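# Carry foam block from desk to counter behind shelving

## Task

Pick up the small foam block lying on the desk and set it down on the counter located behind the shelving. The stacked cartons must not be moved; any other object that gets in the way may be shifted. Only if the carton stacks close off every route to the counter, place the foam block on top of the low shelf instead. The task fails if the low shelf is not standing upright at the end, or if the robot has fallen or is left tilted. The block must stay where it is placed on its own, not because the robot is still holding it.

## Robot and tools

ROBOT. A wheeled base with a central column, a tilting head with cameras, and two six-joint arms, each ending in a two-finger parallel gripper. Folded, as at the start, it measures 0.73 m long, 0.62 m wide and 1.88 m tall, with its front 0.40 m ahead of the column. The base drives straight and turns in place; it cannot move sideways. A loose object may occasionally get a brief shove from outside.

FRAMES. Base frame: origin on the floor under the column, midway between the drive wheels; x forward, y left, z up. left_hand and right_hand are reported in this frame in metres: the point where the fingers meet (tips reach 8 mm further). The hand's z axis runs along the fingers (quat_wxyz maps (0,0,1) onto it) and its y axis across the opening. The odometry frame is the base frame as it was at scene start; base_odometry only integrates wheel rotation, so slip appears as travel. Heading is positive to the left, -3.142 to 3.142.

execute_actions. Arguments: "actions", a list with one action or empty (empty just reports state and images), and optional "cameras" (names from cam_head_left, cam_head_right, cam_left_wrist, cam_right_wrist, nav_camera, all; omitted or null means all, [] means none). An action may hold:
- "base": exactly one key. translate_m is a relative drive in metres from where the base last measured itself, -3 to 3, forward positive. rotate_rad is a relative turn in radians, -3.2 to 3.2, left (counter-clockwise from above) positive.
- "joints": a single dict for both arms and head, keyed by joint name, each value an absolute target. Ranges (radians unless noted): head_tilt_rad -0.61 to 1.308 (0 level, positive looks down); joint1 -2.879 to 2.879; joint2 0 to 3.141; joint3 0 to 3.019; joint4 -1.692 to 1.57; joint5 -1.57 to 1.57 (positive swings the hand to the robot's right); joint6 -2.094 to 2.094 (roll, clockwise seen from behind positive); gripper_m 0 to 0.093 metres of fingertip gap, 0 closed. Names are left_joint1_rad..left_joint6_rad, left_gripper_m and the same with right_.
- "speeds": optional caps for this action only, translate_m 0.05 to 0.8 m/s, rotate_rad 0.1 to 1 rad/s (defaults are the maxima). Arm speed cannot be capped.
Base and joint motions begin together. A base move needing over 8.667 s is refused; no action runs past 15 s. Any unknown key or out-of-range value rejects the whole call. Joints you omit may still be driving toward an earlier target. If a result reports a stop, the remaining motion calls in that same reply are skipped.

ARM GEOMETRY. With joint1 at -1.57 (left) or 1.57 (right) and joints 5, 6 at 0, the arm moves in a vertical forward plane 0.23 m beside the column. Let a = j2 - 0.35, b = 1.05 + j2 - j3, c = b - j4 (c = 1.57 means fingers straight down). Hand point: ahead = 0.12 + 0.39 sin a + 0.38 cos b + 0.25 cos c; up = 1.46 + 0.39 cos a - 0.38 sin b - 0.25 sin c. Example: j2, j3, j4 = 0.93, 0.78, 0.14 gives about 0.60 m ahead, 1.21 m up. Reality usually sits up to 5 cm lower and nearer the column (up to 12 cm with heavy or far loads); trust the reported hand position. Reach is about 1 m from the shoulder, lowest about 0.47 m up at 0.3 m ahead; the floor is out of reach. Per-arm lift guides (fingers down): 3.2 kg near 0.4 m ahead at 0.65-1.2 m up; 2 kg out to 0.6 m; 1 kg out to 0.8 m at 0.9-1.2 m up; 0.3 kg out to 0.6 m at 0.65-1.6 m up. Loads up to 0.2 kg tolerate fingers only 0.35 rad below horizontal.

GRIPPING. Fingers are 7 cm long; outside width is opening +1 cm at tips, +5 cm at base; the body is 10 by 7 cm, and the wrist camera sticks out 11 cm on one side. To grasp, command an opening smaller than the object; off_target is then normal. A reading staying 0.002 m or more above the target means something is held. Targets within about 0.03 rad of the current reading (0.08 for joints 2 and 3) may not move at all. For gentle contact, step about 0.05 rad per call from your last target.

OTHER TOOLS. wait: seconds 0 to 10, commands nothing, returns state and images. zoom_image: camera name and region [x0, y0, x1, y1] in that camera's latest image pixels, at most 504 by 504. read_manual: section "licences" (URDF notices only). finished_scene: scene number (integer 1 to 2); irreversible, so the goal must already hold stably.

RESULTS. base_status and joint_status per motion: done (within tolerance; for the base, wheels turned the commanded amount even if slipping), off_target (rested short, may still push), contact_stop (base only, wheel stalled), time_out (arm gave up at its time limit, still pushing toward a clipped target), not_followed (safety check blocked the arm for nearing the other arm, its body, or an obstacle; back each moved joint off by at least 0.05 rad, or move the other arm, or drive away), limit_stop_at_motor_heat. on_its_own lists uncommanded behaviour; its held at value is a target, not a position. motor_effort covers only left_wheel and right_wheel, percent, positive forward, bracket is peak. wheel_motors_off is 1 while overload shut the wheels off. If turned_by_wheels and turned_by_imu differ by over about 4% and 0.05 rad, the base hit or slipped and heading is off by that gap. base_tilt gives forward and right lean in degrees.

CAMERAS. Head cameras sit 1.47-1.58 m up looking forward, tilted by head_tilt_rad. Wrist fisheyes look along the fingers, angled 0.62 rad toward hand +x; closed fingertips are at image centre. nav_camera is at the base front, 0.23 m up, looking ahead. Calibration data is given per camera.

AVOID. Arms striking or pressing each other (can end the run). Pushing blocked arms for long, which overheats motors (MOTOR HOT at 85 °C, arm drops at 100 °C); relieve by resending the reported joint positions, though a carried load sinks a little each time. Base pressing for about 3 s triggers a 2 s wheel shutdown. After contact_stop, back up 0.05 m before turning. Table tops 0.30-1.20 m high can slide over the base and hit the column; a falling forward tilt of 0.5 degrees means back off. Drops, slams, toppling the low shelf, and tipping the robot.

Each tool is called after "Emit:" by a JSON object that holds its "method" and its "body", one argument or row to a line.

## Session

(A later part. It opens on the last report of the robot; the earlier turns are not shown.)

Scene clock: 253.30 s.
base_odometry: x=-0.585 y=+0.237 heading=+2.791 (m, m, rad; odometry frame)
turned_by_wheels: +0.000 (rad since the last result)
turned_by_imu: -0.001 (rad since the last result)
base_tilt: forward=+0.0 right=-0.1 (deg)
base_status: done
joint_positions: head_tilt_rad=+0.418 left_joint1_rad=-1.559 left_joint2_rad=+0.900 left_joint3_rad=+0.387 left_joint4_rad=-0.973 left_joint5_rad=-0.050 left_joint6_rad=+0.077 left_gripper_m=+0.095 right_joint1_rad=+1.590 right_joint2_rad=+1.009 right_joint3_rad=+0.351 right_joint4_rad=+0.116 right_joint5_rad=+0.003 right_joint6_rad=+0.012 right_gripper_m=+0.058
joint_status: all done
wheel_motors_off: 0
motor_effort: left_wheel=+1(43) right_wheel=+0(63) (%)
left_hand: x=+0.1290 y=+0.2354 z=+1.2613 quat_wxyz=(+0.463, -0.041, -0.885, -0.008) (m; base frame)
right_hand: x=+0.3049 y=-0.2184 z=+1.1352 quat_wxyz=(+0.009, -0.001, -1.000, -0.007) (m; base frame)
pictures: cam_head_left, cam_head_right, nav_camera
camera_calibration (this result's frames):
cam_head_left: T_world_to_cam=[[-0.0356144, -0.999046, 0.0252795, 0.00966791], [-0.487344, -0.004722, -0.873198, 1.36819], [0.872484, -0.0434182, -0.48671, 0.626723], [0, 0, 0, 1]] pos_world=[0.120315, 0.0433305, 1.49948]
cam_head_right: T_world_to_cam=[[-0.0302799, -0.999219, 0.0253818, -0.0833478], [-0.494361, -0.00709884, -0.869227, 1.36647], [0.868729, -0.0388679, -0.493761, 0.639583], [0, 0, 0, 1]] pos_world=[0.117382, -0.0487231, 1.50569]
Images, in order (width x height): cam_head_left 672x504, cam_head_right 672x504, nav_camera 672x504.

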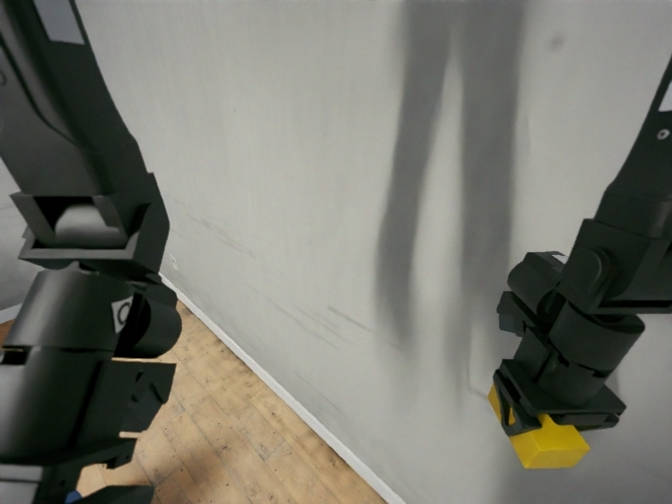

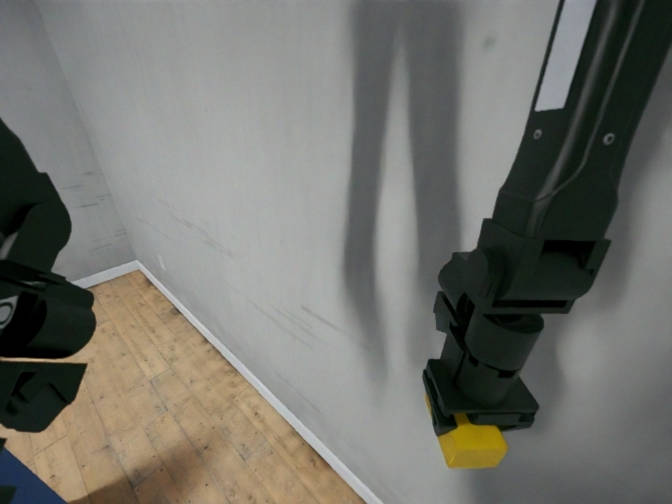

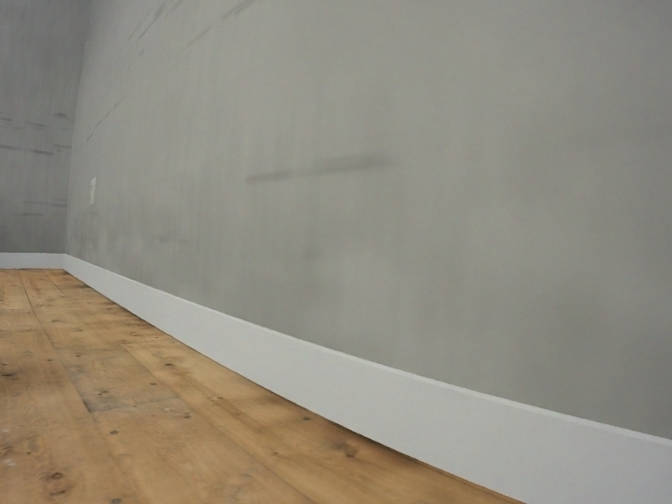

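Emit:
{"method": "execute_actions", "body": {
  "actions": [
    {"base":{"rotate_rad":0.5},"joints":{"head_tilt_rad":0.7},"speeds":{"rotate_rad":0.4}}
  ],
  "cameras": ["cam_head_left","cam_head_right","nav_camera"]
}}

Scene clock: 266.70 s.
base_odometry: x=-0.585 y=+0.237 heading=-2.993 (m, m, rad; odometry frame)
turned_by_wheels: +0.499 (rad since the last result)
turned_by_imu: +0.491 (rad since the last result)
base_tilt: forward=+0.0 right=+0.0 (deg)
base_status: done
joint_positions: head_tilt_rad=+0.702 left_joint1_rad=-1.559 left_joint2_rad=+0.900 left_joint3_rad=+0.387 left_joint4_rad=-0.973 left_joint5_rad=-0.050 left_joint6_rad=+0.077 left_gripper_m=+0.095 right_joint1_rad=+1.590 right_joint2_rad=+1.009 right_joint3_rad=+0.351 right_joint4_rad=+0.116 right_joint5_rad=+0.003 right_joint6_rad=+0.012 right_gripper_m=+0.058
joint_status: all done
wheel_motors_off: 0
motor_effort: left_wheel=-5(45) right_wheel=+5(47) (%)
left_hand: x=+0.1290 y=+0.2354 z=+1.2613 quat_wxyz=(+0.463, -0.041, -0.885, -0.008) (m; base frame)
right_hand: x=+0.3049 y=-0.2184 z=+1.1352 quat_wxyz=(+0.009, -0.001, -1.000, -0.007) (m; base frame)
pictures: cam_head_left, cam_head_right, nav_camera
camera_calibration (this result's frames):
cam_head_left: T_world_to_cam=[[-0.0270965, -0.999046, 0.0342523, -0.00457607], [-0.712654, -0.004722, -0.7015, 1.11504], [0.700992, -0.0434182, -0.711846, 0.982006], [0, 0, 0, 1]] pos_world=[0.106133, 0.0433305, 1.48139]
cam_head_right: T_world_to_cam=[[-0.0219474, -0.999219, 0.0328545, -0.0952725], [-0.718277, -0.00709884, -0.695721, 1.11047], [0.695411, -0.0388679, -0.71756, 0.992901], [0, 0, 0, 1]] pos_world=[0.105057, -0.0487231, 1.48817]
Images, in order (width x height): cam_head_left 672x504, cam_head_right 672x504, nav_camera 672x504.

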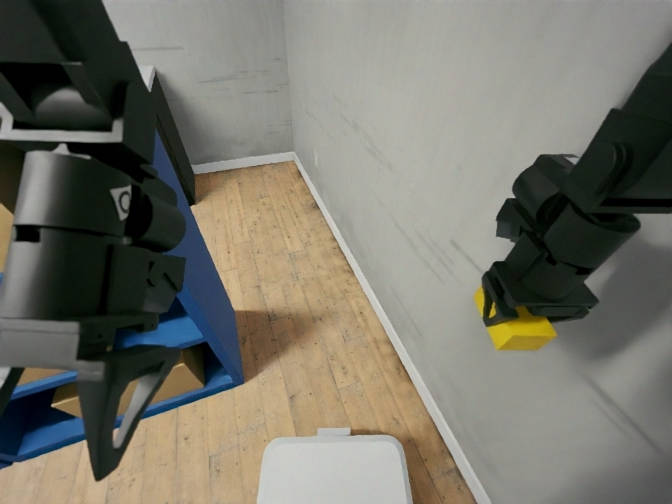

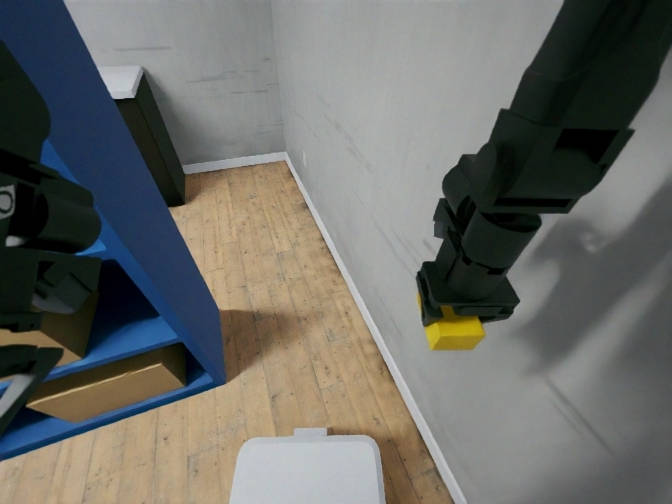

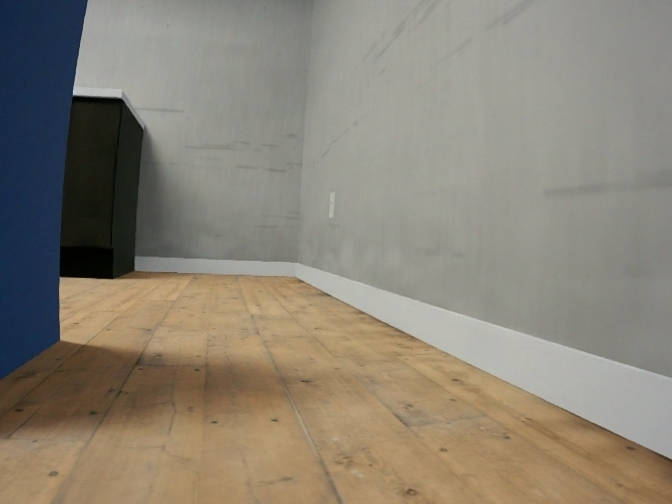

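Emit:
{"method": "execute_actions", "body": {
  "actions": [
    {"base":{"translate_m":0.38},"joints":{"left_gripper_m":0.0},"speeds":{"translate_m":0.2}}
  ],
  "cameras": ["nav_camera"]
}}

Emit:
{"method": "execute_actions", "body": {
  "actions": [
    {"base":{"rotate_rad":0.25},"speeds":{"rotate_rad":0.3}}
  ],
  "cameras": ["cam_head_left","cam_head_right","nav_camera"]
}}

Scene clock: 296.60 s.
base_odometry: x=-0.961 y=+0.181 heading=-2.993 (m, m, rad; odometry frame)
turned_by_wheels: +0.000 (rad since the last result)
turned_by_imu: -0.001 (rad since the last result)
base_tilt: forward=+0.0 right=-0.1 (deg)
base_status: done
joint_positions: head_tilt_rad=+0.703 left_joint1_rad=-1.559 left_joint2_rad=+0.900 left_joint3_rad=+0.387 left_joint4_rad=-0.973 left_joint5_rad=-0.050 left_joint6_rad=+0.077 left_gripper_m=+0.001 right_joint1_rad=+1.590 right_joint2_rad=+1.008 right_joint3_rad=+0.351 right_joint4_rad=+0.116 right_joint5_rad=+0.003 right_joint6_rad=+0.012 right_gripper_m=+0.058
joint_status: all done
wheel_motors_off: 0
motor_effort: left_wheel=+1(44) right_wheel=+0(64) (%)
left_hand: x=+0.1290 y=+0.2354 z=+1.2613 quat_wxyz=(+0.463, -0.041, -0.885, -0.008) (m; base frame)
right_hand: x=+0.3055 y=-0.2184 z=+1.1354 quat_wxyz=(+0.008, -0.001, -1.000, -0.007) (m; base frame)
pictures: nav_camera
Images, in order (width x height): nav_camera 672x504.

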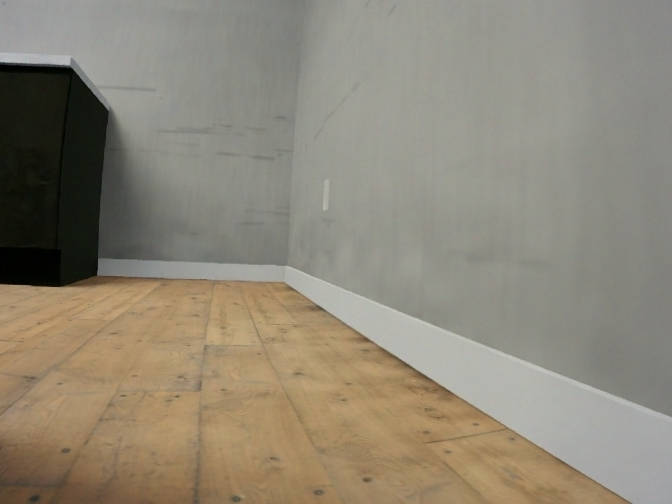

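Scene clock: 298.17 s.
base_odometry: x=-0.961 y=+0.181 heading=-2.744 (m, m, rad; odometry frame)
turned_by_wheels: +0.249 (rad since the last result)
turned_by_imu: +0.244 (rad since the last result)
base_tilt: forward=+0.0 right=-0.1 (deg)
base_status: done
joint_positions: head_tilt_rad=+0.703 left_joint1_rad=-1.559 left_joint2_rad=+0.900 left_joint3_rad=+0.388 left_joint4_rad=-0.973 left_joint5_rad=-0.050 left_joint6_rad=+0.077 left_gripper_m=+0.001 right_joint1_rad=+1.590 right_joint2_rad=+1.008 right_joint3_rad=+0.351 right_joint4_rad=+0.116 right_joint5_rad=+0.003 right_joint6_rad=+0.012 right_gripper_m=+0.058
joint_status: not commanded
wheel_motors_off: 0
motor_effort: left_wheel=-3(44) right_wheel=+0(49) (%)
left_hand: x=+0.1292 y=+0.2354 z=+1.2612 quat_wxyz=(+0.463, -0.041, -0.885, -0.008) (m; base frame)
right_hand: x=+0.3055 y=-0.2184 z=+1.1354 quat_wxyz=(+0.008, -0.001, -1.000, -0.007) (m; base frame)
pictures: cam_head_left, cam_head_right, nav_camera
camera_calibration (this result's frames):
cam_head_left: T_world_to_cam=[[-0.0270693, -0.999046, 0.0342738, -0.0046106], [-0.713211, -0.004722, -0.700933, 1.11419], [0.700426, -0.0434182, -0.712403, 0.982892], [0, 0, 0, 1]] pos_world=[0.106086, 0.0433305, 1.48135]
cam_head_right: T_world_to_cam=[[-0.0219212, -0.999219, 0.032872, -0.0953007], [-0.71883, -0.00709884, -0.69515, 1.10961], [0.69484, -0.0388679, -0.718113, 0.993781], [0, 0, 0, 1]] pos_world=[0.105016, -0.0487231, 1.48813]
Images, in order (width x height): cam_head_left 672x504, cam_head_right 672x504, nav_camera 672x504.

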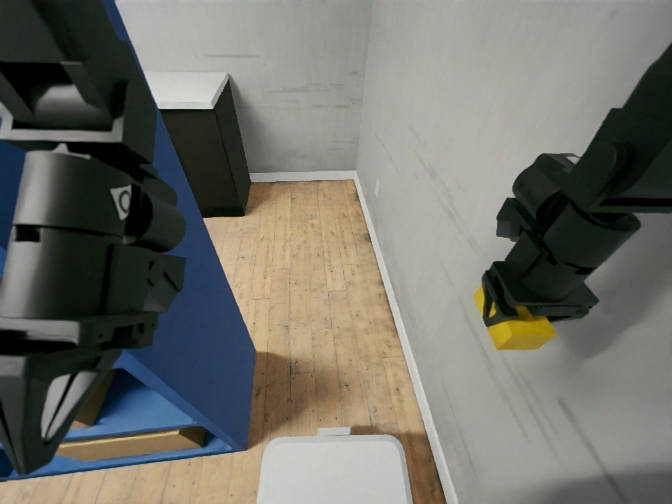

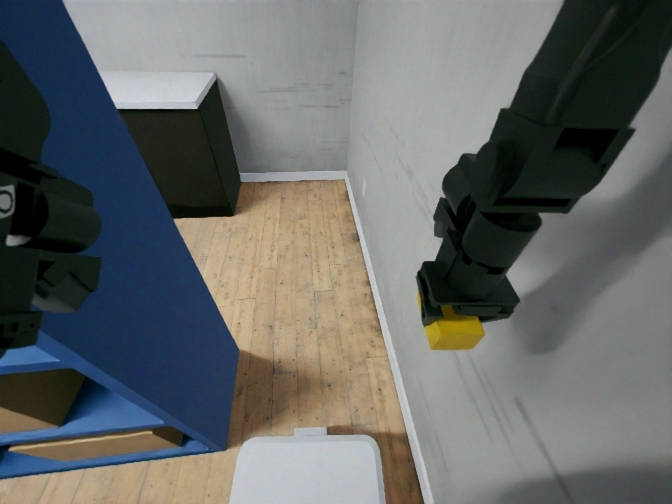

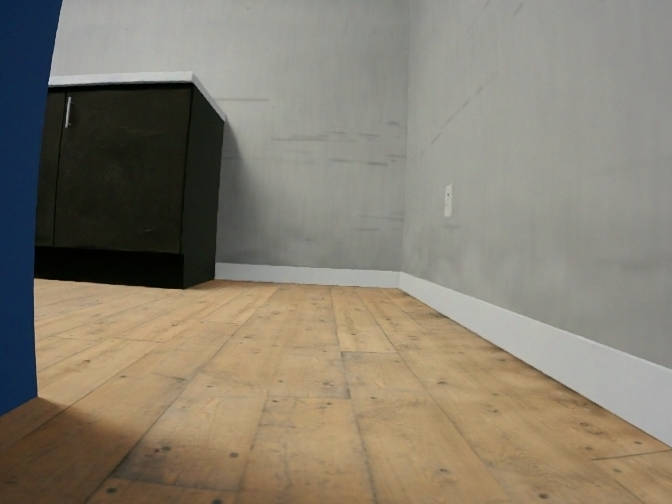

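Emit:
{"method": "execute_actions", "body": {
  "actions": [
    {"base":{"translate_m":0.75},"speeds":{"translate_m":0.25}}
  ],
  "cameras": ["cam_head_left","cam_head_right","nav_camera"]
}}

Scene clock: 339.33 s.
base_odometry: x=-1.653 y=-0.110 heading=-2.743 (m, m, rad; odometry frame)
turned_by_wheels: +0.000 (rad since the last result)
turned_by_imu: -0.002 (rad since the last result)
base_tilt: forward=+0.0 right=-0.1 (deg)
base_status: done
joint_positions: head_tilt_rad=+0.703 left_joint1_rad=-1.559 left_joint2_rad=+0.900 left_joint3_rad=+0.388 left_joint4_rad=-0.973 left_joint5_rad=-0.050 left_joint6_rad=+0.077 left_gripper_m=+0.001 right_joint1_rad=+1.590 right_joint2_rad=+1.008 right_joint3_rad=+0.353 right_joint4_rad=+0.116 right_joint5_rad=+0.003 right_joint6_rad=+0.012 right_gripper_m=+0.058
joint_status: not commanded
wheel_motors_off: 0
motor_effort: left_wheel=+2(47) right_wheel=+0(57) (%)
left_hand: x=+0.1296 y=+0.2354 z=+1.2611 quat_wxyz=(+0.463, -0.041, -0.886, -0.008) (m; base frame)
right_hand: x=+0.3064 y=-0.2184 z=+1.1353 quat_wxyz=(+0.008, -0.001, -1.000, -0.007) (m; base frame)
pictures: cam_head_left, cam_head_right, nav_camera
camera_calibration (this result's frames):
cam_head_left: T_world_to_cam=[[-0.0270638, -0.999046, 0.0342781, -0.00461752], [-0.713323, -0.004722, -0.700819, 1.11402], [0.700313, -0.0434182, -0.712515, 0.98307], [0, 0, 0, 1]] pos_world=[0.106077, 0.0433305, 1.48134]
cam_head_right: T_world_to_cam=[[-0.021916, -0.999219, 0.0328755, -0.0953063], [-0.718941, -0.00709884, -0.695035, 1.10944], [0.694726, -0.0388679, -0.718224, 0.993957], [0, 0, 0, 1]] pos_world=[0.105008, -0.0487231, 1.48812]
Images, in order (width x height): cam_head_left 672x504, cam_head_right 672x504, nav_camera 672x504.

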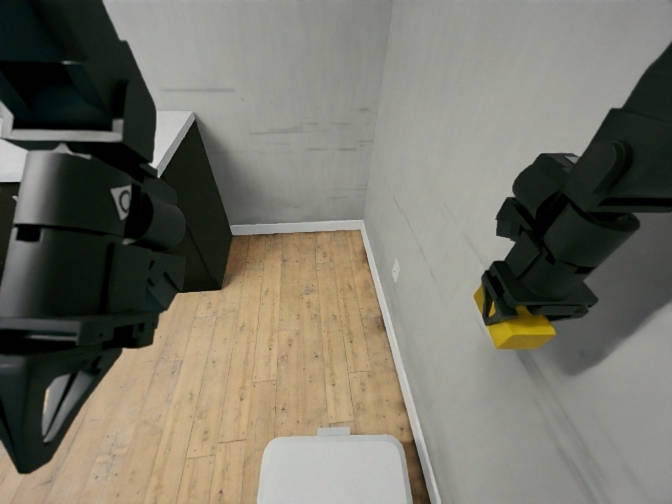

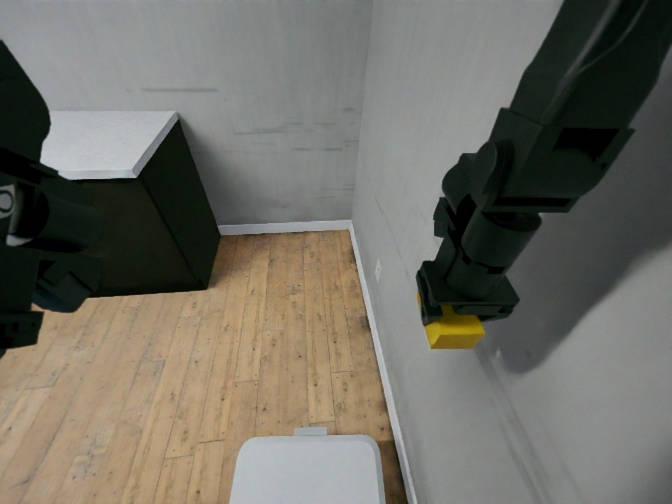

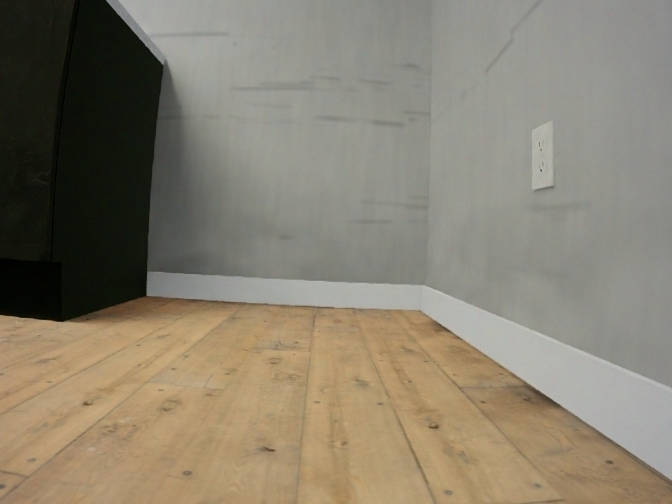

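Emit:
{"method": "execute_actions", "body": {
  "actions": [
    {"base":{"rotate_rad":0.3},"speeds":{"rotate_rad":0.3}}
  ],
  "cameras": []
}}

Emit:
{"method": "execute_actions", "body": {
  "actions": [
    {"base":{"translate_m":0.5},"speeds":{"translate_m":0.3}}
  ],
  "cameras": []
}}

Emit:
{"method": "execute_actions", "body": {
  "actions": [
    {"base":{"rotate_rad":0.615},"speeds":{"rotate_rad":0.3}}
  ],
  "cameras": ["cam_head_left","cam_head_right","nav_camera"]
}}

Scene clock: 362.60 s.
base_odometry: x=-1.653 y=-0.110 heading=-2.444 (m, m, rad; odometry frame)
turned_by_wheels: +0.299 (rad since the last result)
turned_by_imu: +0.293 (rad since the last result)
base_tilt: forward=+0.1 right=+0.0 (deg)
base_status: done
joint_positions: head_tilt_rad=+0.703 left_joint1_rad=-1.559 left_joint2_rad=+0.900 left_joint3_rad=+0.388 left_joint4_rad=-0.973 left_joint5_rad=-0.050 left_joint6_rad=+0.077 left_gripper_m=+0.001 right_joint1_rad=+1.590 right_joint2_rad=+1.008 right_joint3_rad=+0.353 right_joint4_rad=+0.116 right_joint5_rad=+0.003 right_joint6_rad=+0.012 right_gripper_m=+0.058
joint_status: not commanded
wheel_motors_off: 0
motor_effort: left_wheel=-4(41) right_wheel=+2(49) (%)
left_hand: x=+0.1296 y=+0.2354 z=+1.2611 quat_wxyz=(+0.463, -0.041, -0.886, -0.008) (m; base frame)
right_hand: x=+0.3064 y=-0.2184 z=+1.1353 quat_wxyz=(+0.008, -0.001, -1.000, -0.007) (m; base frame)
pictures: none
No camera images: the call's "cameras" was empty. Leave "cameras" out to get every camera's image.

Scene clock: 365.30 s.
base_odometry: x=-2.036 y=-0.432 heading=-2.444 (m, m, rad; odometry frame)
turned_by_wheels: +0.000 (rad since the last result)
turned_by_imu: -0.001 (rad since the last result)
base_tilt: forward=+0.0 right=-0.1 (deg)
base_status: done
joint_positions: head_tilt_rad=+0.703 left_joint1_rad=-1.559 left_joint2_rad=+0.900 left_joint3_rad=+0.388 left_joint4_rad=-0.973 left_joint5_rad=-0.050 left_joint6_rad=+0.077 left_gripper_m=+0.001 right_joint1_rad=+1.590 right_joint2_rad=+1.008 right_joint3_rad=+0.352 right_joint4_rad=+0.116 right_joint5_rad=+0.003 right_joint6_rad=+0.012 right_gripper_m=+0.058
joint_status: not commanded
wheel_motors_off: 0
motor_effort: left_wheel=+1(44) right_wheel=+0(56) (%)
left_hand: x=+0.1292 y=+0.2354 z=+1.2612 quat_wxyz=(+0.463, -0.041, -0.885, -0.008) (m; base frame)
right_hand: x=+0.3061 y=-0.2184 z=+1.1354 quat_wxyz=(+0.008, -0.001, -1.000, -0.007) (m; base frame)
pictures: none
No camera images: the call's "cameras" was empty. Leave "cameras" out to get every camera's image.

Scene clock: 368.13 s.
base_odometry: x=-2.036 y=-0.432 heading=-1.830 (m, m, rad; odometry frame)
turned_by_wheels: +0.614 (rad since the last result)
turned_by_imu: +0.606 (rad since the last result)
base_tilt: forward=+0.0 right=-0.1 (deg)
base_status: done
joint_positions: head_tilt_rad=+0.703 left_joint1_rad=-1.559 left_joint2_rad=+0.900 left_joint3_rad=+0.388 left_joint4_rad=-0.973 left_joint5_rad=-0.050 left_joint6_rad=+0.077 left_gripper_m=+0.001 right_joint1_rad=+1.590 right_joint2_rad=+1.008 right_joint3_rad=+0.352 right_joint4_rad=+0.116 right_joint5_rad=+0.003 right_joint6_rad=+0.012 right_gripper_m=+0.058
joint_status: not commanded
wheel_motors_off: 0
motor_effort: left_wheel=-5(43) right_wheel=+5(51) (%)
left_hand: x=+0.1292 y=+0.2354 z=+1.2612 quat_wxyz=(+0.463, -0.041, -0.885, -0.008) (m; base frame)
right_hand: x=+0.3061 y=-0.2184 z=+1.1354 quat_wxyz=(+0.008, -0.001, -1.000, -0.007) (m; base frame)
pictures: cam_head_left, cam_head_right, nav_camera
camera_calibration (this result's frames):
cam_head_left: T_world_to_cam=[[-0.0270613, -0.999046, 0.0342801, -0.00462072], [-0.713375, -0.004722, -0.700767, 1.11394], [0.70026, -0.0434182, -0.712566, 0.983152], [0, 0, 0, 1]] pos_world=[0.106072, 0.0433305, 1.48133]
cam_head_right: T_world_to_cam=[[-0.0219136, -0.999219, 0.0328771, -0.0953089], [-0.718992, -0.00709884, -0.694982, 1.10936], [0.694673, -0.0388679, -0.718275, 0.994038], [0, 0, 0, 1]] pos_world=[0.105004, -0.0487231, 1.48812]
Images, in order (width x height): cam_head_left 672x504, cam_head_right 672x504, nav_camera 672x504.

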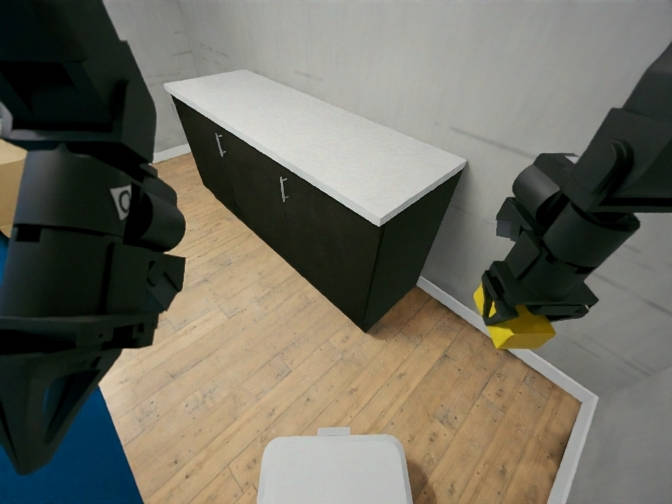

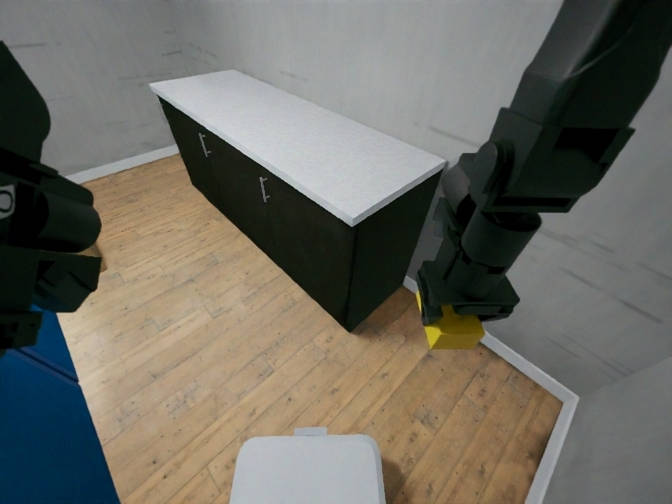

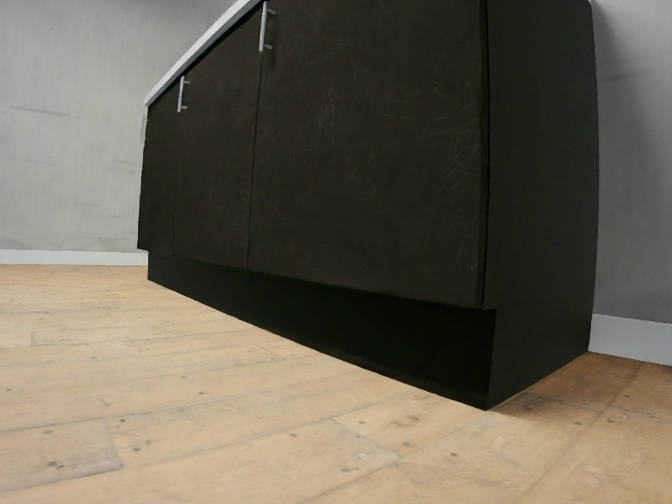

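Emit:
{"method": "execute_actions", "body": {
  "actions": [
    {"base":{"translate_m":0.38},"joints":{"head_tilt_rad":0.85},"speeds":{"translate_m":0.25}}
  ],
  "cameras": ["cam_head_left","cam_head_right","nav_camera"]
}}

Scene clock: 395.07 s.
base_odometry: x=-2.133 y=-0.799 heading=-1.829 (m, m, rad; odometry frame)
turned_by_wheels: +0.000 (rad since the last result)
turned_by_imu: -0.001 (rad since the last result)
base_tilt: forward=+0.0 right=-0.1 (deg)
base_status: done
joint_positions: head_tilt_rad=+0.852 left_joint1_rad=-1.559 left_joint2_rad=+0.900 left_joint3_rad=+0.387 left_joint4_rad=-0.973 left_joint5_rad=-0.050 left_joint6_rad=+0.077 left_gripper_m=+0.001 right_joint1_rad=+1.590 right_joint2_rad=+1.008 right_joint3_rad=+0.352 right_joint4_rad=+0.116 right_joint5_rad=+0.003 right_joint6_rad=+0.012 right_gripper_m=+0.058
joint_status: all done
wheel_motors_off: 0
motor_effort: left_wheel=+0(44) right_wheel=+0(65) (%)
left_hand: x=+0.1290 y=+0.2354 z=+1.2613 quat_wxyz=(+0.463, -0.041, -0.885, -0.008) (m; base frame)
right_hand: x=+0.3058 y=-0.2184 z=+1.1354 quat_wxyz=(+0.008, -0.001, -1.000, -0.007) (m; base frame)
pictures: cam_head_left, cam_head_right, nav_camera
camera_calibration (this result's frames):
cam_head_left: T_world_to_cam=[[-0.0217037, -0.999046, 0.0378997, -0.0104628], [-0.809017, -0.004722, -0.587767, 0.944705], [0.587385, -0.0434182, -0.808142, 1.13598], [0, 0, 0, 1]] pos_world=[0.0967965, 0.0433305, 1.4737]
cam_head_right: T_world_to_cam=[[-0.0168196, -0.999219, 0.0357521, -0.0999911], [-0.813718, -0.00709884, -0.581216, 0.938901], [0.581016, -0.0388679, -0.812963, 1.14554], [0, 0, 0, 1]] pos_world=[0.0967412, -0.0487231, 1.48056]
Images, in order (width x height): cam_head_left 672x504, cam_head_right 672x504, nav_camera 672x504.

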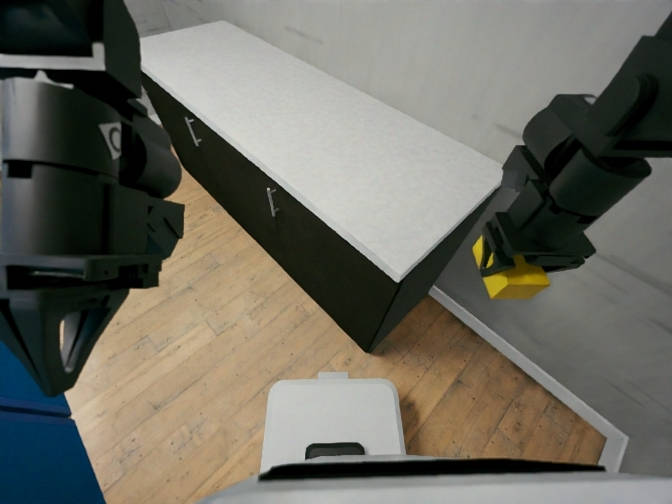

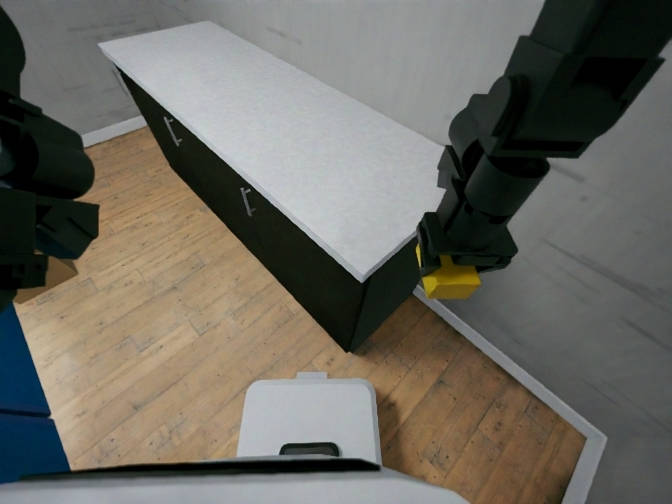

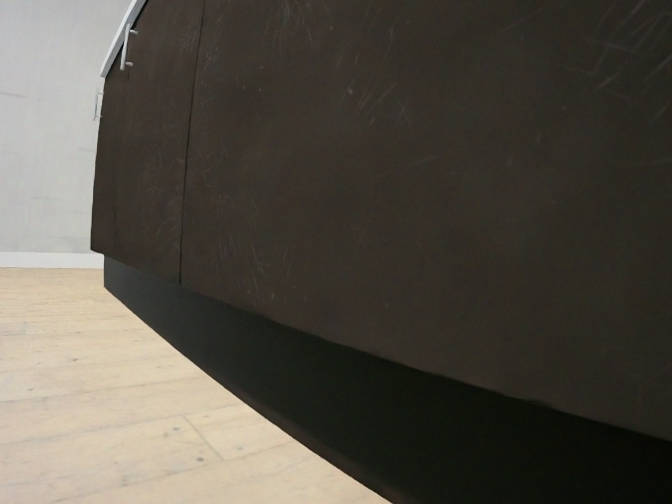

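Emit:
{"method": "execute_actions", "body": {
  "actions": [
    {"joints":{"right_joint1_rad":1.62,"right_joint2_rad":1.647,"right_joint3_rad":1.557,"right_joint4_rad":-0.43,"right_joint6_rad":1.57}}
  ],
  "cameras": ["cam_head_left","cam_head_right","cam_right_wrist"]
}}

Scene clock: 410.47 s.
base_odometry: x=-2.133 y=-0.799 heading=-1.829 (m, m, rad; odometry frame)
turned_by_wheels: +0.000 (rad since the last result)
turned_by_imu: -0.001 (rad since the last result)
base_tilt: forward=+0.0 right=-0.1 (deg)
base_status: not commanded
joint_positions: head_tilt_rad=+0.852 left_joint1_rad=-1.559 left_joint2_rad=+0.900 left_joint3_rad=+0.387 left_joint4_rad=-0.973 left_joint5_rad=-0.050 left_joint6_rad=+0.077 left_gripper_m=+0.001 right_joint1_rad=+1.610 right_joint2_rad=+1.645 right_joint3_rad=+1.554 right_joint4_rad=-0.415 right_joint5_rad=+0.003 right_joint6_rad=+1.558 right_gripper_m=+0.058
joint_status: all done
wheel_motors_off: 0
motor_effort: left_wheel=+1(0) right_wheel=+0(1) (%)
left_hand: x=+0.1290 y=+0.2354 z=+1.2613 quat_wxyz=(+0.463, -0.041, -0.885, -0.008) (m; base frame)
right_hand: x=+0.6588 y=-0.1981 z=+0.9672 quat_wxyz=(+0.005, -0.696, -0.718, -0.017) (m; base frame)
pictures: cam_head_left, cam_head_right, cam_right_wrist
camera_calibration (this result's frames):
cam_head_left: T_world_to_cam=[[-0.0217037, -0.999046, 0.0378997, -0.0104628], [-0.809017, -0.004722, -0.587767, 0.944705], [0.587385, -0.0434182, -0.808142, 1.13598], [0, 0, 0, 1]] pos_world=[0.0967965, 0.0433305, 1.4737]
cam_head_right: T_world_to_cam=[[-0.0168196, -0.999219, 0.0357521, -0.0999911], [-0.813718, -0.00709884, -0.581216, 0.938901], [0.581016, -0.0388679, -0.812963, 1.14554], [0, 0, 0, 1]] pos_world=[0.0967412, -0.0487231, 1.48056]
cam_right_wrist: T_world_to_cam=[[-0.999286, -0.0242858, -0.0289332, 0.685538], [-0.0370098, 0.782794, 0.621179, -0.414851], [0.00756294, 0.621806, -0.783135, 0.994281], [0, 0, 0, 1]] pos_world=[0.662176, -0.276858, 1.05619]
Images, in order (width x height): cam_head_left 672x504, cam_head_right 672x504, cam_right_wrist 616x616.

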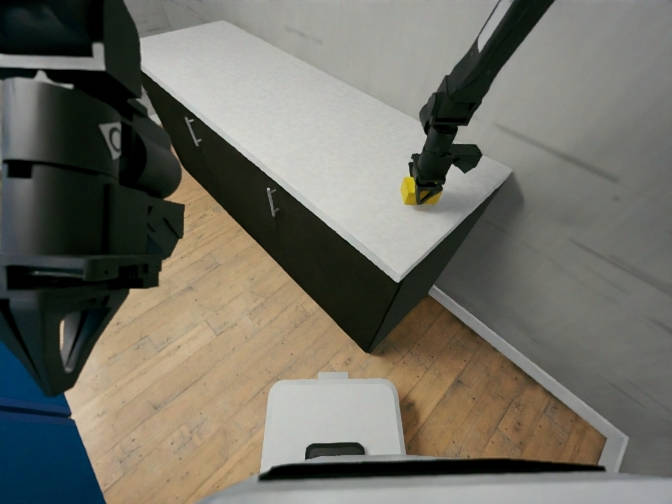

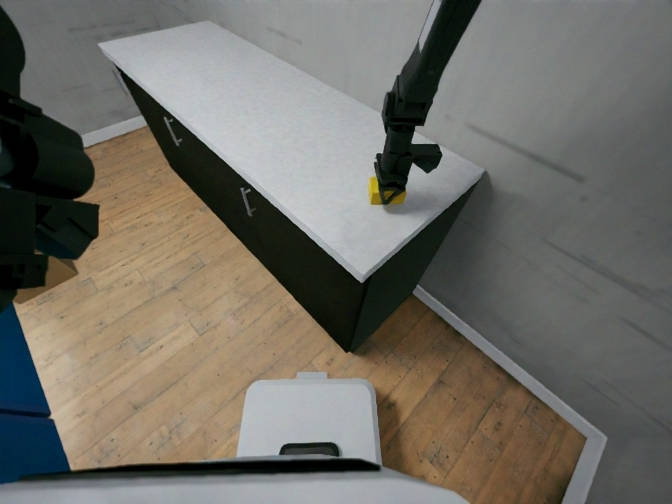

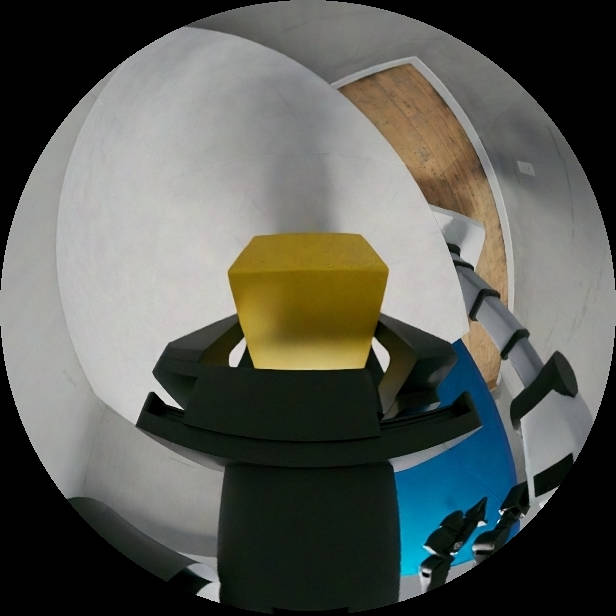

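Emit:
{"method": "execute_actions", "body": {
  "actions": [
    {"joints":{"right_joint1_rad":1.66,"right_joint2_rad":1.76,"right_joint3_rad":1.645,"right_joint4_rad":-0.415}}
  ],
  "cameras": ["cam_head_right","cam_right_wrist"]
}}

Scene clock: 422.93 s.
base_odometry: x=-2.133 y=-0.799 heading=-1.829 (m, m, rad; odometry frame)
turned_by_wheels: +0.000 (rad since the last result)
turned_by_imu: -0.001 (rad since the last result)
base_tilt: forward=+0.0 right=-0.1 (deg)
base_status: not commanded
joint_positions: head_tilt_rad=+0.852 left_joint1_rad=-1.559 left_joint2_rad=+0.900 left_joint3_rad=+0.387 left_joint4_rad=-0.973 left_joint5_rad=-0.050 left_joint6_rad=+0.077 left_gripper_m=+0.001 right_joint1_rad=+1.660 right_joint2_rad=+1.752 right_joint3_rad=+1.639 right_joint4_rad=-0.415 right_joint5_rad=+0.003 right_joint6_rad=+1.559 right_gripper_m=+0.058
joint_status: all done
wheel_motors_off: 0
motor_effort: left_wheel=+0(2) right_wheel=-1(1) (%)
left_hand: x=+0.1290 y=+0.2354 z=+1.2613 quat_wxyz=(+0.463, -0.041, -0.885, -0.008) (m; base frame)
right_hand: x=+0.6540 y=-0.1595 z=+0.9261 quat_wxyz=(+0.027, -0.687, -0.726, -0.025) (m; base frame)
pictures: cam_head_right, cam_right_wrist
camera_calibration (this result's frames):
cam_head_right: T_world_to_cam=[[-0.0168196, -0.999219, 0.0357521, -0.0999911], [-0.813718, -0.00709884, -0.581216, 0.938901], [0.581016, -0.0388679, -0.812963, 1.14554], [0, 0, 0, 1]] pos_world=[0.0967412, -0.0487231, 1.48056]
cam_right_wrist: T_world_to_cam=[[-0.998799, -0.0480817, -0.00946684, 0.658327], [-0.0425518, 0.755119, 0.654205, -0.451101], [-0.0243067, 0.653822, -0.756258, 0.939194], [0, 0, 0, 1]] pos_world=[0.66117, -0.241777, 1.01162]
Images, in order (width x height): cam_head_right 672x504, cam_right_wrist 616x616.

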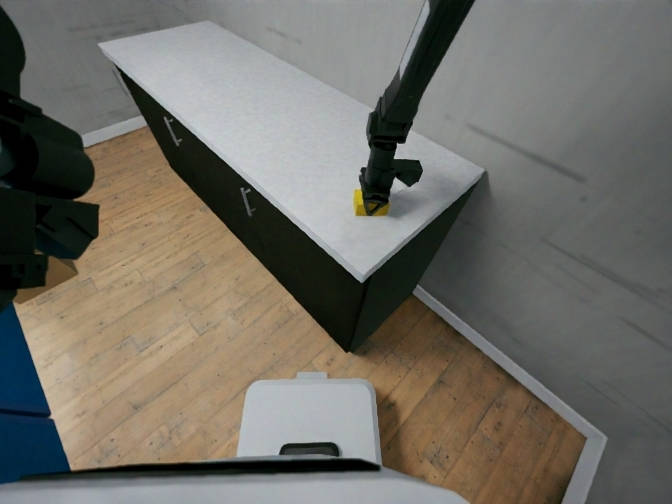

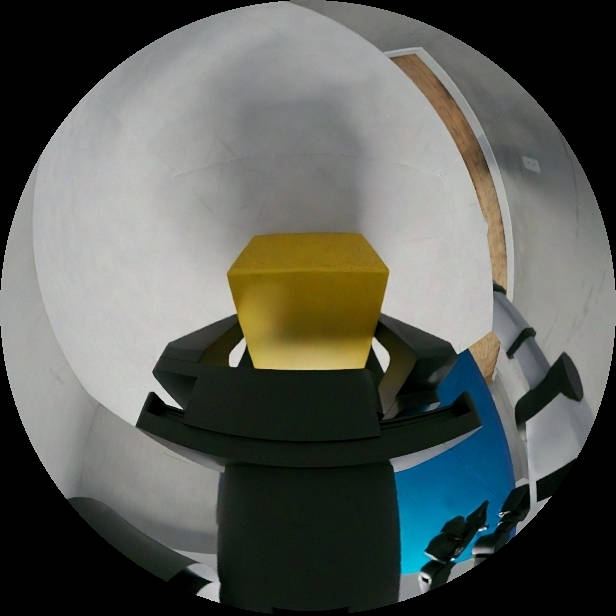

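Emit:
{"method": "execute_actions", "body": {
  "actions": [
    {"joints":{"right_joint2_rad":1.805,"right_joint4_rad":-0.37}}
  ],
  "cameras": ["cam_head_right","cam_right_wrist"]
}}

Scene clock: 430.23 s.
base_odometry: x=-2.133 y=-0.799 heading=-1.829 (m, m, rad; odometry frame)
turned_by_wheels: +0.000 (rad since the last result)
turned_by_imu: -0.001 (rad since the last result)
base_tilt: forward=+0.1 right=-0.1 (deg)
base_status: not commanded
joint_positions: head_tilt_rad=+0.852 left_joint1_rad=-1.559 left_joint2_rad=+0.900 left_joint3_rad=+0.387 left_joint4_rad=-0.973 left_joint5_rad=-0.050 left_joint6_rad=+0.077 left_gripper_m=+0.001 right_joint1_rad=+1.660 right_joint2_rad=+1.754 right_joint3_rad=+1.639 right_joint4_rad=-0.407 right_joint5_rad=+0.003 right_joint6_rad=+1.565 right_gripper_m=+0.058
joint_status: all done
wheel_motors_off: 0
motor_effort: left_wheel=+1(2) right_wheel=-1(1) (%)
left_hand: x=+0.1290 y=+0.2354 z=+1.2613 quat_wxyz=(+0.463, -0.041, -0.885, -0.008) (m; base frame)
right_hand: x=+0.6545 y=-0.1594 z=+0.9247 quat_wxyz=(+0.025, -0.689, -0.724, -0.027) (m; base frame)
pictures: cam_head_right, cam_right_wrist
camera_calibration (this result's frames):
cam_head_right: T_world_to_cam=[[-0.0168195, -0.999219, 0.0357521, -0.0999911], [-0.813718, -0.00709884, -0.581216, 0.938901], [0.581016, -0.0388679, -0.812964, 1.14554], [0, 0, 0, 1]] pos_world=[0.0967412, -0.0487231, 1.48056]
cam_right_wrist: T_world_to_cam=[[-0.999016, -0.041968, -0.0143709, 0.664513], [-0.0411369, 0.755227, 0.654171, -0.451129], [-0.016601, 0.654118, -0.75621, 0.933008], [0, 0, 0, 1]] pos_world=[0.66079, -0.241704, 1.01022]
Images, in order (width x height): cam_head_right 672x504, cam_right_wrist 616x616.

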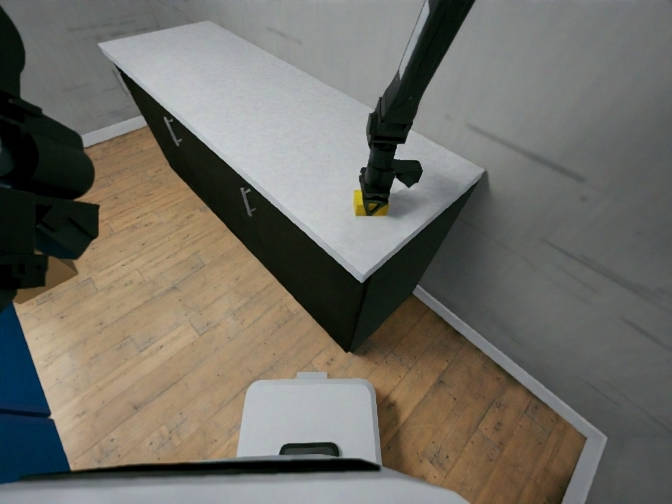

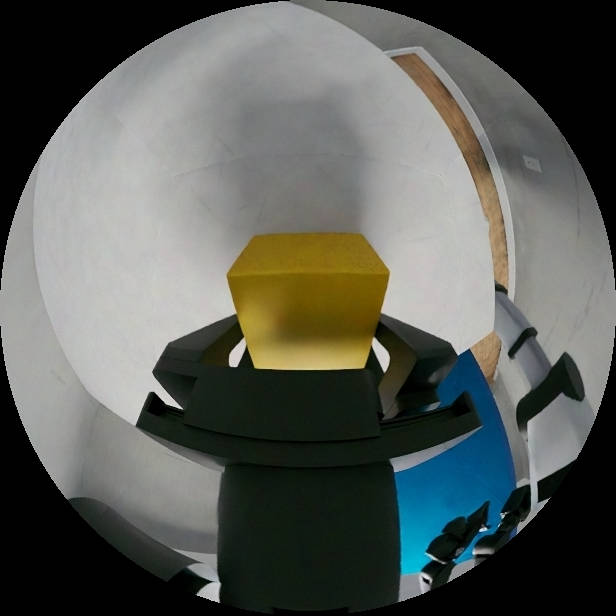

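Emit:
{"method": "execute_actions", "body": {
  "actions": [
    {"joints":{"right_joint2_rad":1.755,"right_joint4_rad":-0.407,"right_gripper_m":0.093}}
  ],
  "cameras": ["cam_head_right","cam_right_wrist"]
}}

Scene clock: 437.00 s.
base_odometry: x=-2.133 y=-0.799 heading=-1.829 (m, m, rad; odometry frame)
turned_by_wheels: +0.000 (rad since the last result)
turned_by_imu: -0.001 (rad since the last result)
base_tilt: forward=+0.0 right=-0.1 (deg)
base_status: not commanded
joint_positions: head_tilt_rad=+0.852 left_joint1_rad=-1.559 left_joint2_rad=+0.900 left_joint3_rad=+0.387 left_joint4_rad=-0.973 left_joint5_rad=-0.050 left_joint6_rad=+0.077 left_gripper_m=+0.001 right_joint1_rad=+1.660 right_joint2_rad=+1.753 right_joint3_rad=+1.639 right_joint4_rad=-0.407 right_joint5_rad=+0.003 right_joint6_rad=+1.565 right_gripper_m=+0.093
joint_status: all done
wheel_motors_off: 0
motor_effort: left_wheel=+0(0) right_wheel=-1(1) (%)
left_hand: x=+0.1290 y=+0.2354 z=+1.2613 quat_wxyz=(+0.463, -0.041, -0.885, -0.008) (m; base frame)
right_hand: x=+0.6547 y=-0.1594 z=+0.9251 quat_wxyz=(+0.025, -0.689, -0.724, -0.027) (m; base frame)
pictures: cam_head_right, cam_right_wrist
camera_calibration (this result's frames):
cam_head_right: T_world_to_cam=[[-0.0168196, -0.999219, 0.0357521, -0.0999911], [-0.813718, -0.00709884, -0.581216, 0.938901], [0.581016, -0.0388679, -0.812963, 1.14554], [0, 0, 0, 1]] pos_world=[0.0967412, -0.0487231, 1.48056]
cam_right_wrist: T_world_to_cam=[[-0.999016, -0.041968, -0.0143709, 0.664738], [-0.0411369, 0.755227, 0.654171, -0.451368], [-0.016601, 0.654118, -0.75621, 0.933332], [0, 0, 0, 1]] pos_world=[0.66101, -0.241726, 1.01062]
Images, in order (width x height): cam_head_right 672x504, cam_right_wrist 616x616.

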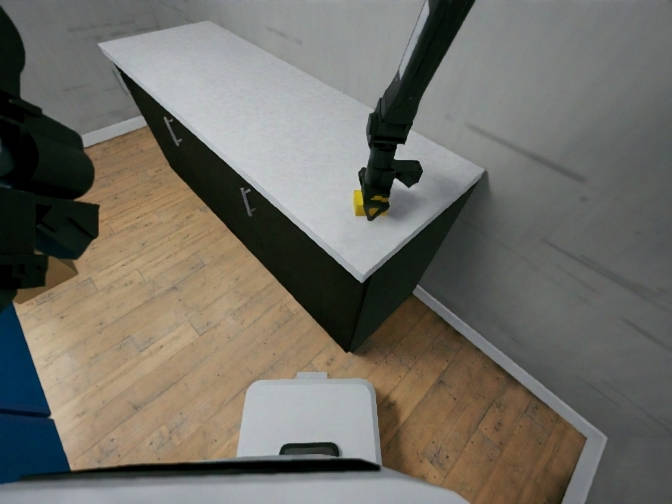

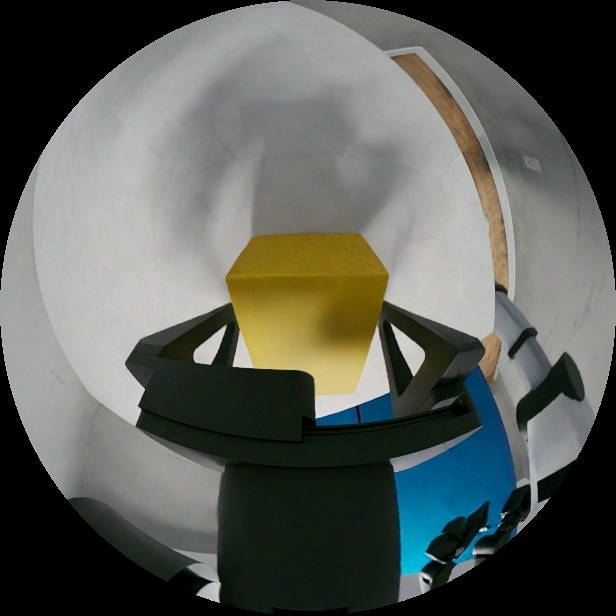

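Emit:
{"method": "execute_actions", "body": {
  "actions": [
    {"joints": {"right_joint2_rad": 1.64, "right_joint3_rad": 1.56, "right_joint4_rad": -0.42}}
  ],
  "cameras": ["cam_head_right", "cam_right_wrist"]
}}

Scene clock: 451.07 s.
base_odometry: x=-2.133 y=-0.799 heading=-1.829 (m, m, rad; odometry frame)
turned_by_wheels: +0.000 (rad since the last result)
turned_by_imu: -0.001 (rad since the last result)
base_tilt: forward=+0.0 right=-0.1 (deg)
base_status: not commanded
joint_positions: head_tilt_rad=+0.852 left_joint1_rad=-1.559 left_joint2_rad=+0.900 left_joint3_rad=+0.387 left_joint4_rad=-0.973 left_joint5_rad=-0.050 left_joint6_rad=+0.077 left_gripper_m=+0.001 right_joint1_rad=+1.660 right_joint2_rad=+1.640 right_joint3_rad=+1.548 right_joint4_rad=-0.410 right_joint5_rad=+0.003 right_joint6_rad=+1.565 right_gripper_m=+0.093
joint_status: all done
wheel_motors_off: 0
motor_effort: left_wheel=+0(2) right_wheel=-1(1) (%)
left_hand: x=+0.1290 y=+0.2354 z=+1.2613 quat_wxyz=(+0.463, -0.041, -0.885, -0.008) (m; base frame)
right_hand: x=+0.6578 y=-0.1628 z=+0.9710 quat_wxyz=(+0.018, -0.689, -0.724, -0.034) (m; base frame)
pictures: cam_head_right, cam_right_wrist
camera_calibration (this result's frames):
cam_head_right: T_world_to_cam=[[-0.0168196, -0.999219, 0.0357521, -0.0999911], [-0.813718, -0.00709884, -0.581216, 0.938901], [0.581016, -0.0388679, -0.812963, 1.14554], [0, 0, 0, 1]] pos_world=[0.0967412, -0.0487231, 1.48056]
cam_right_wrist: T_world_to_cam=[[-0.998611, -0.0404518, -0.0337624, 0.687129], [-0.0526812, 0.754732, 0.653914, -0.470928], [-0.000970431, 0.654785, -0.755815, 0.959761], [0, 0, 0, 1]] pos_world=[0.662297, -0.245216, 1.05655]
Images, in order (width x height): cam_head_right 672x504, cam_right_wrist 616x616.

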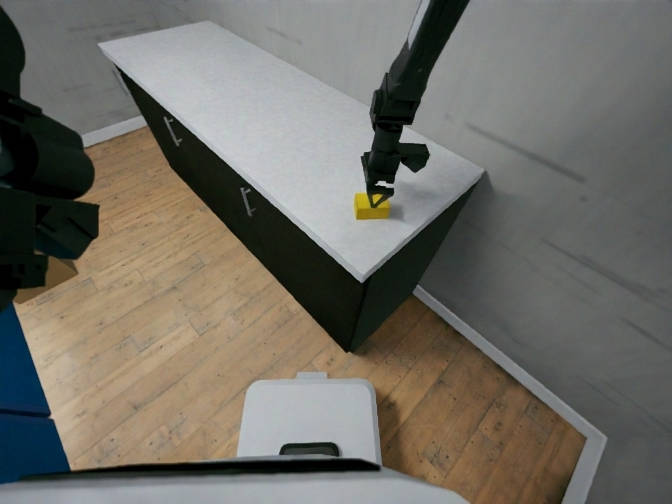

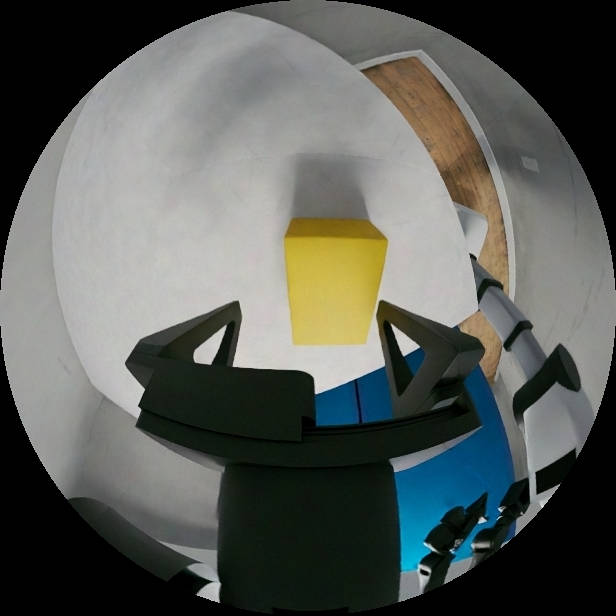

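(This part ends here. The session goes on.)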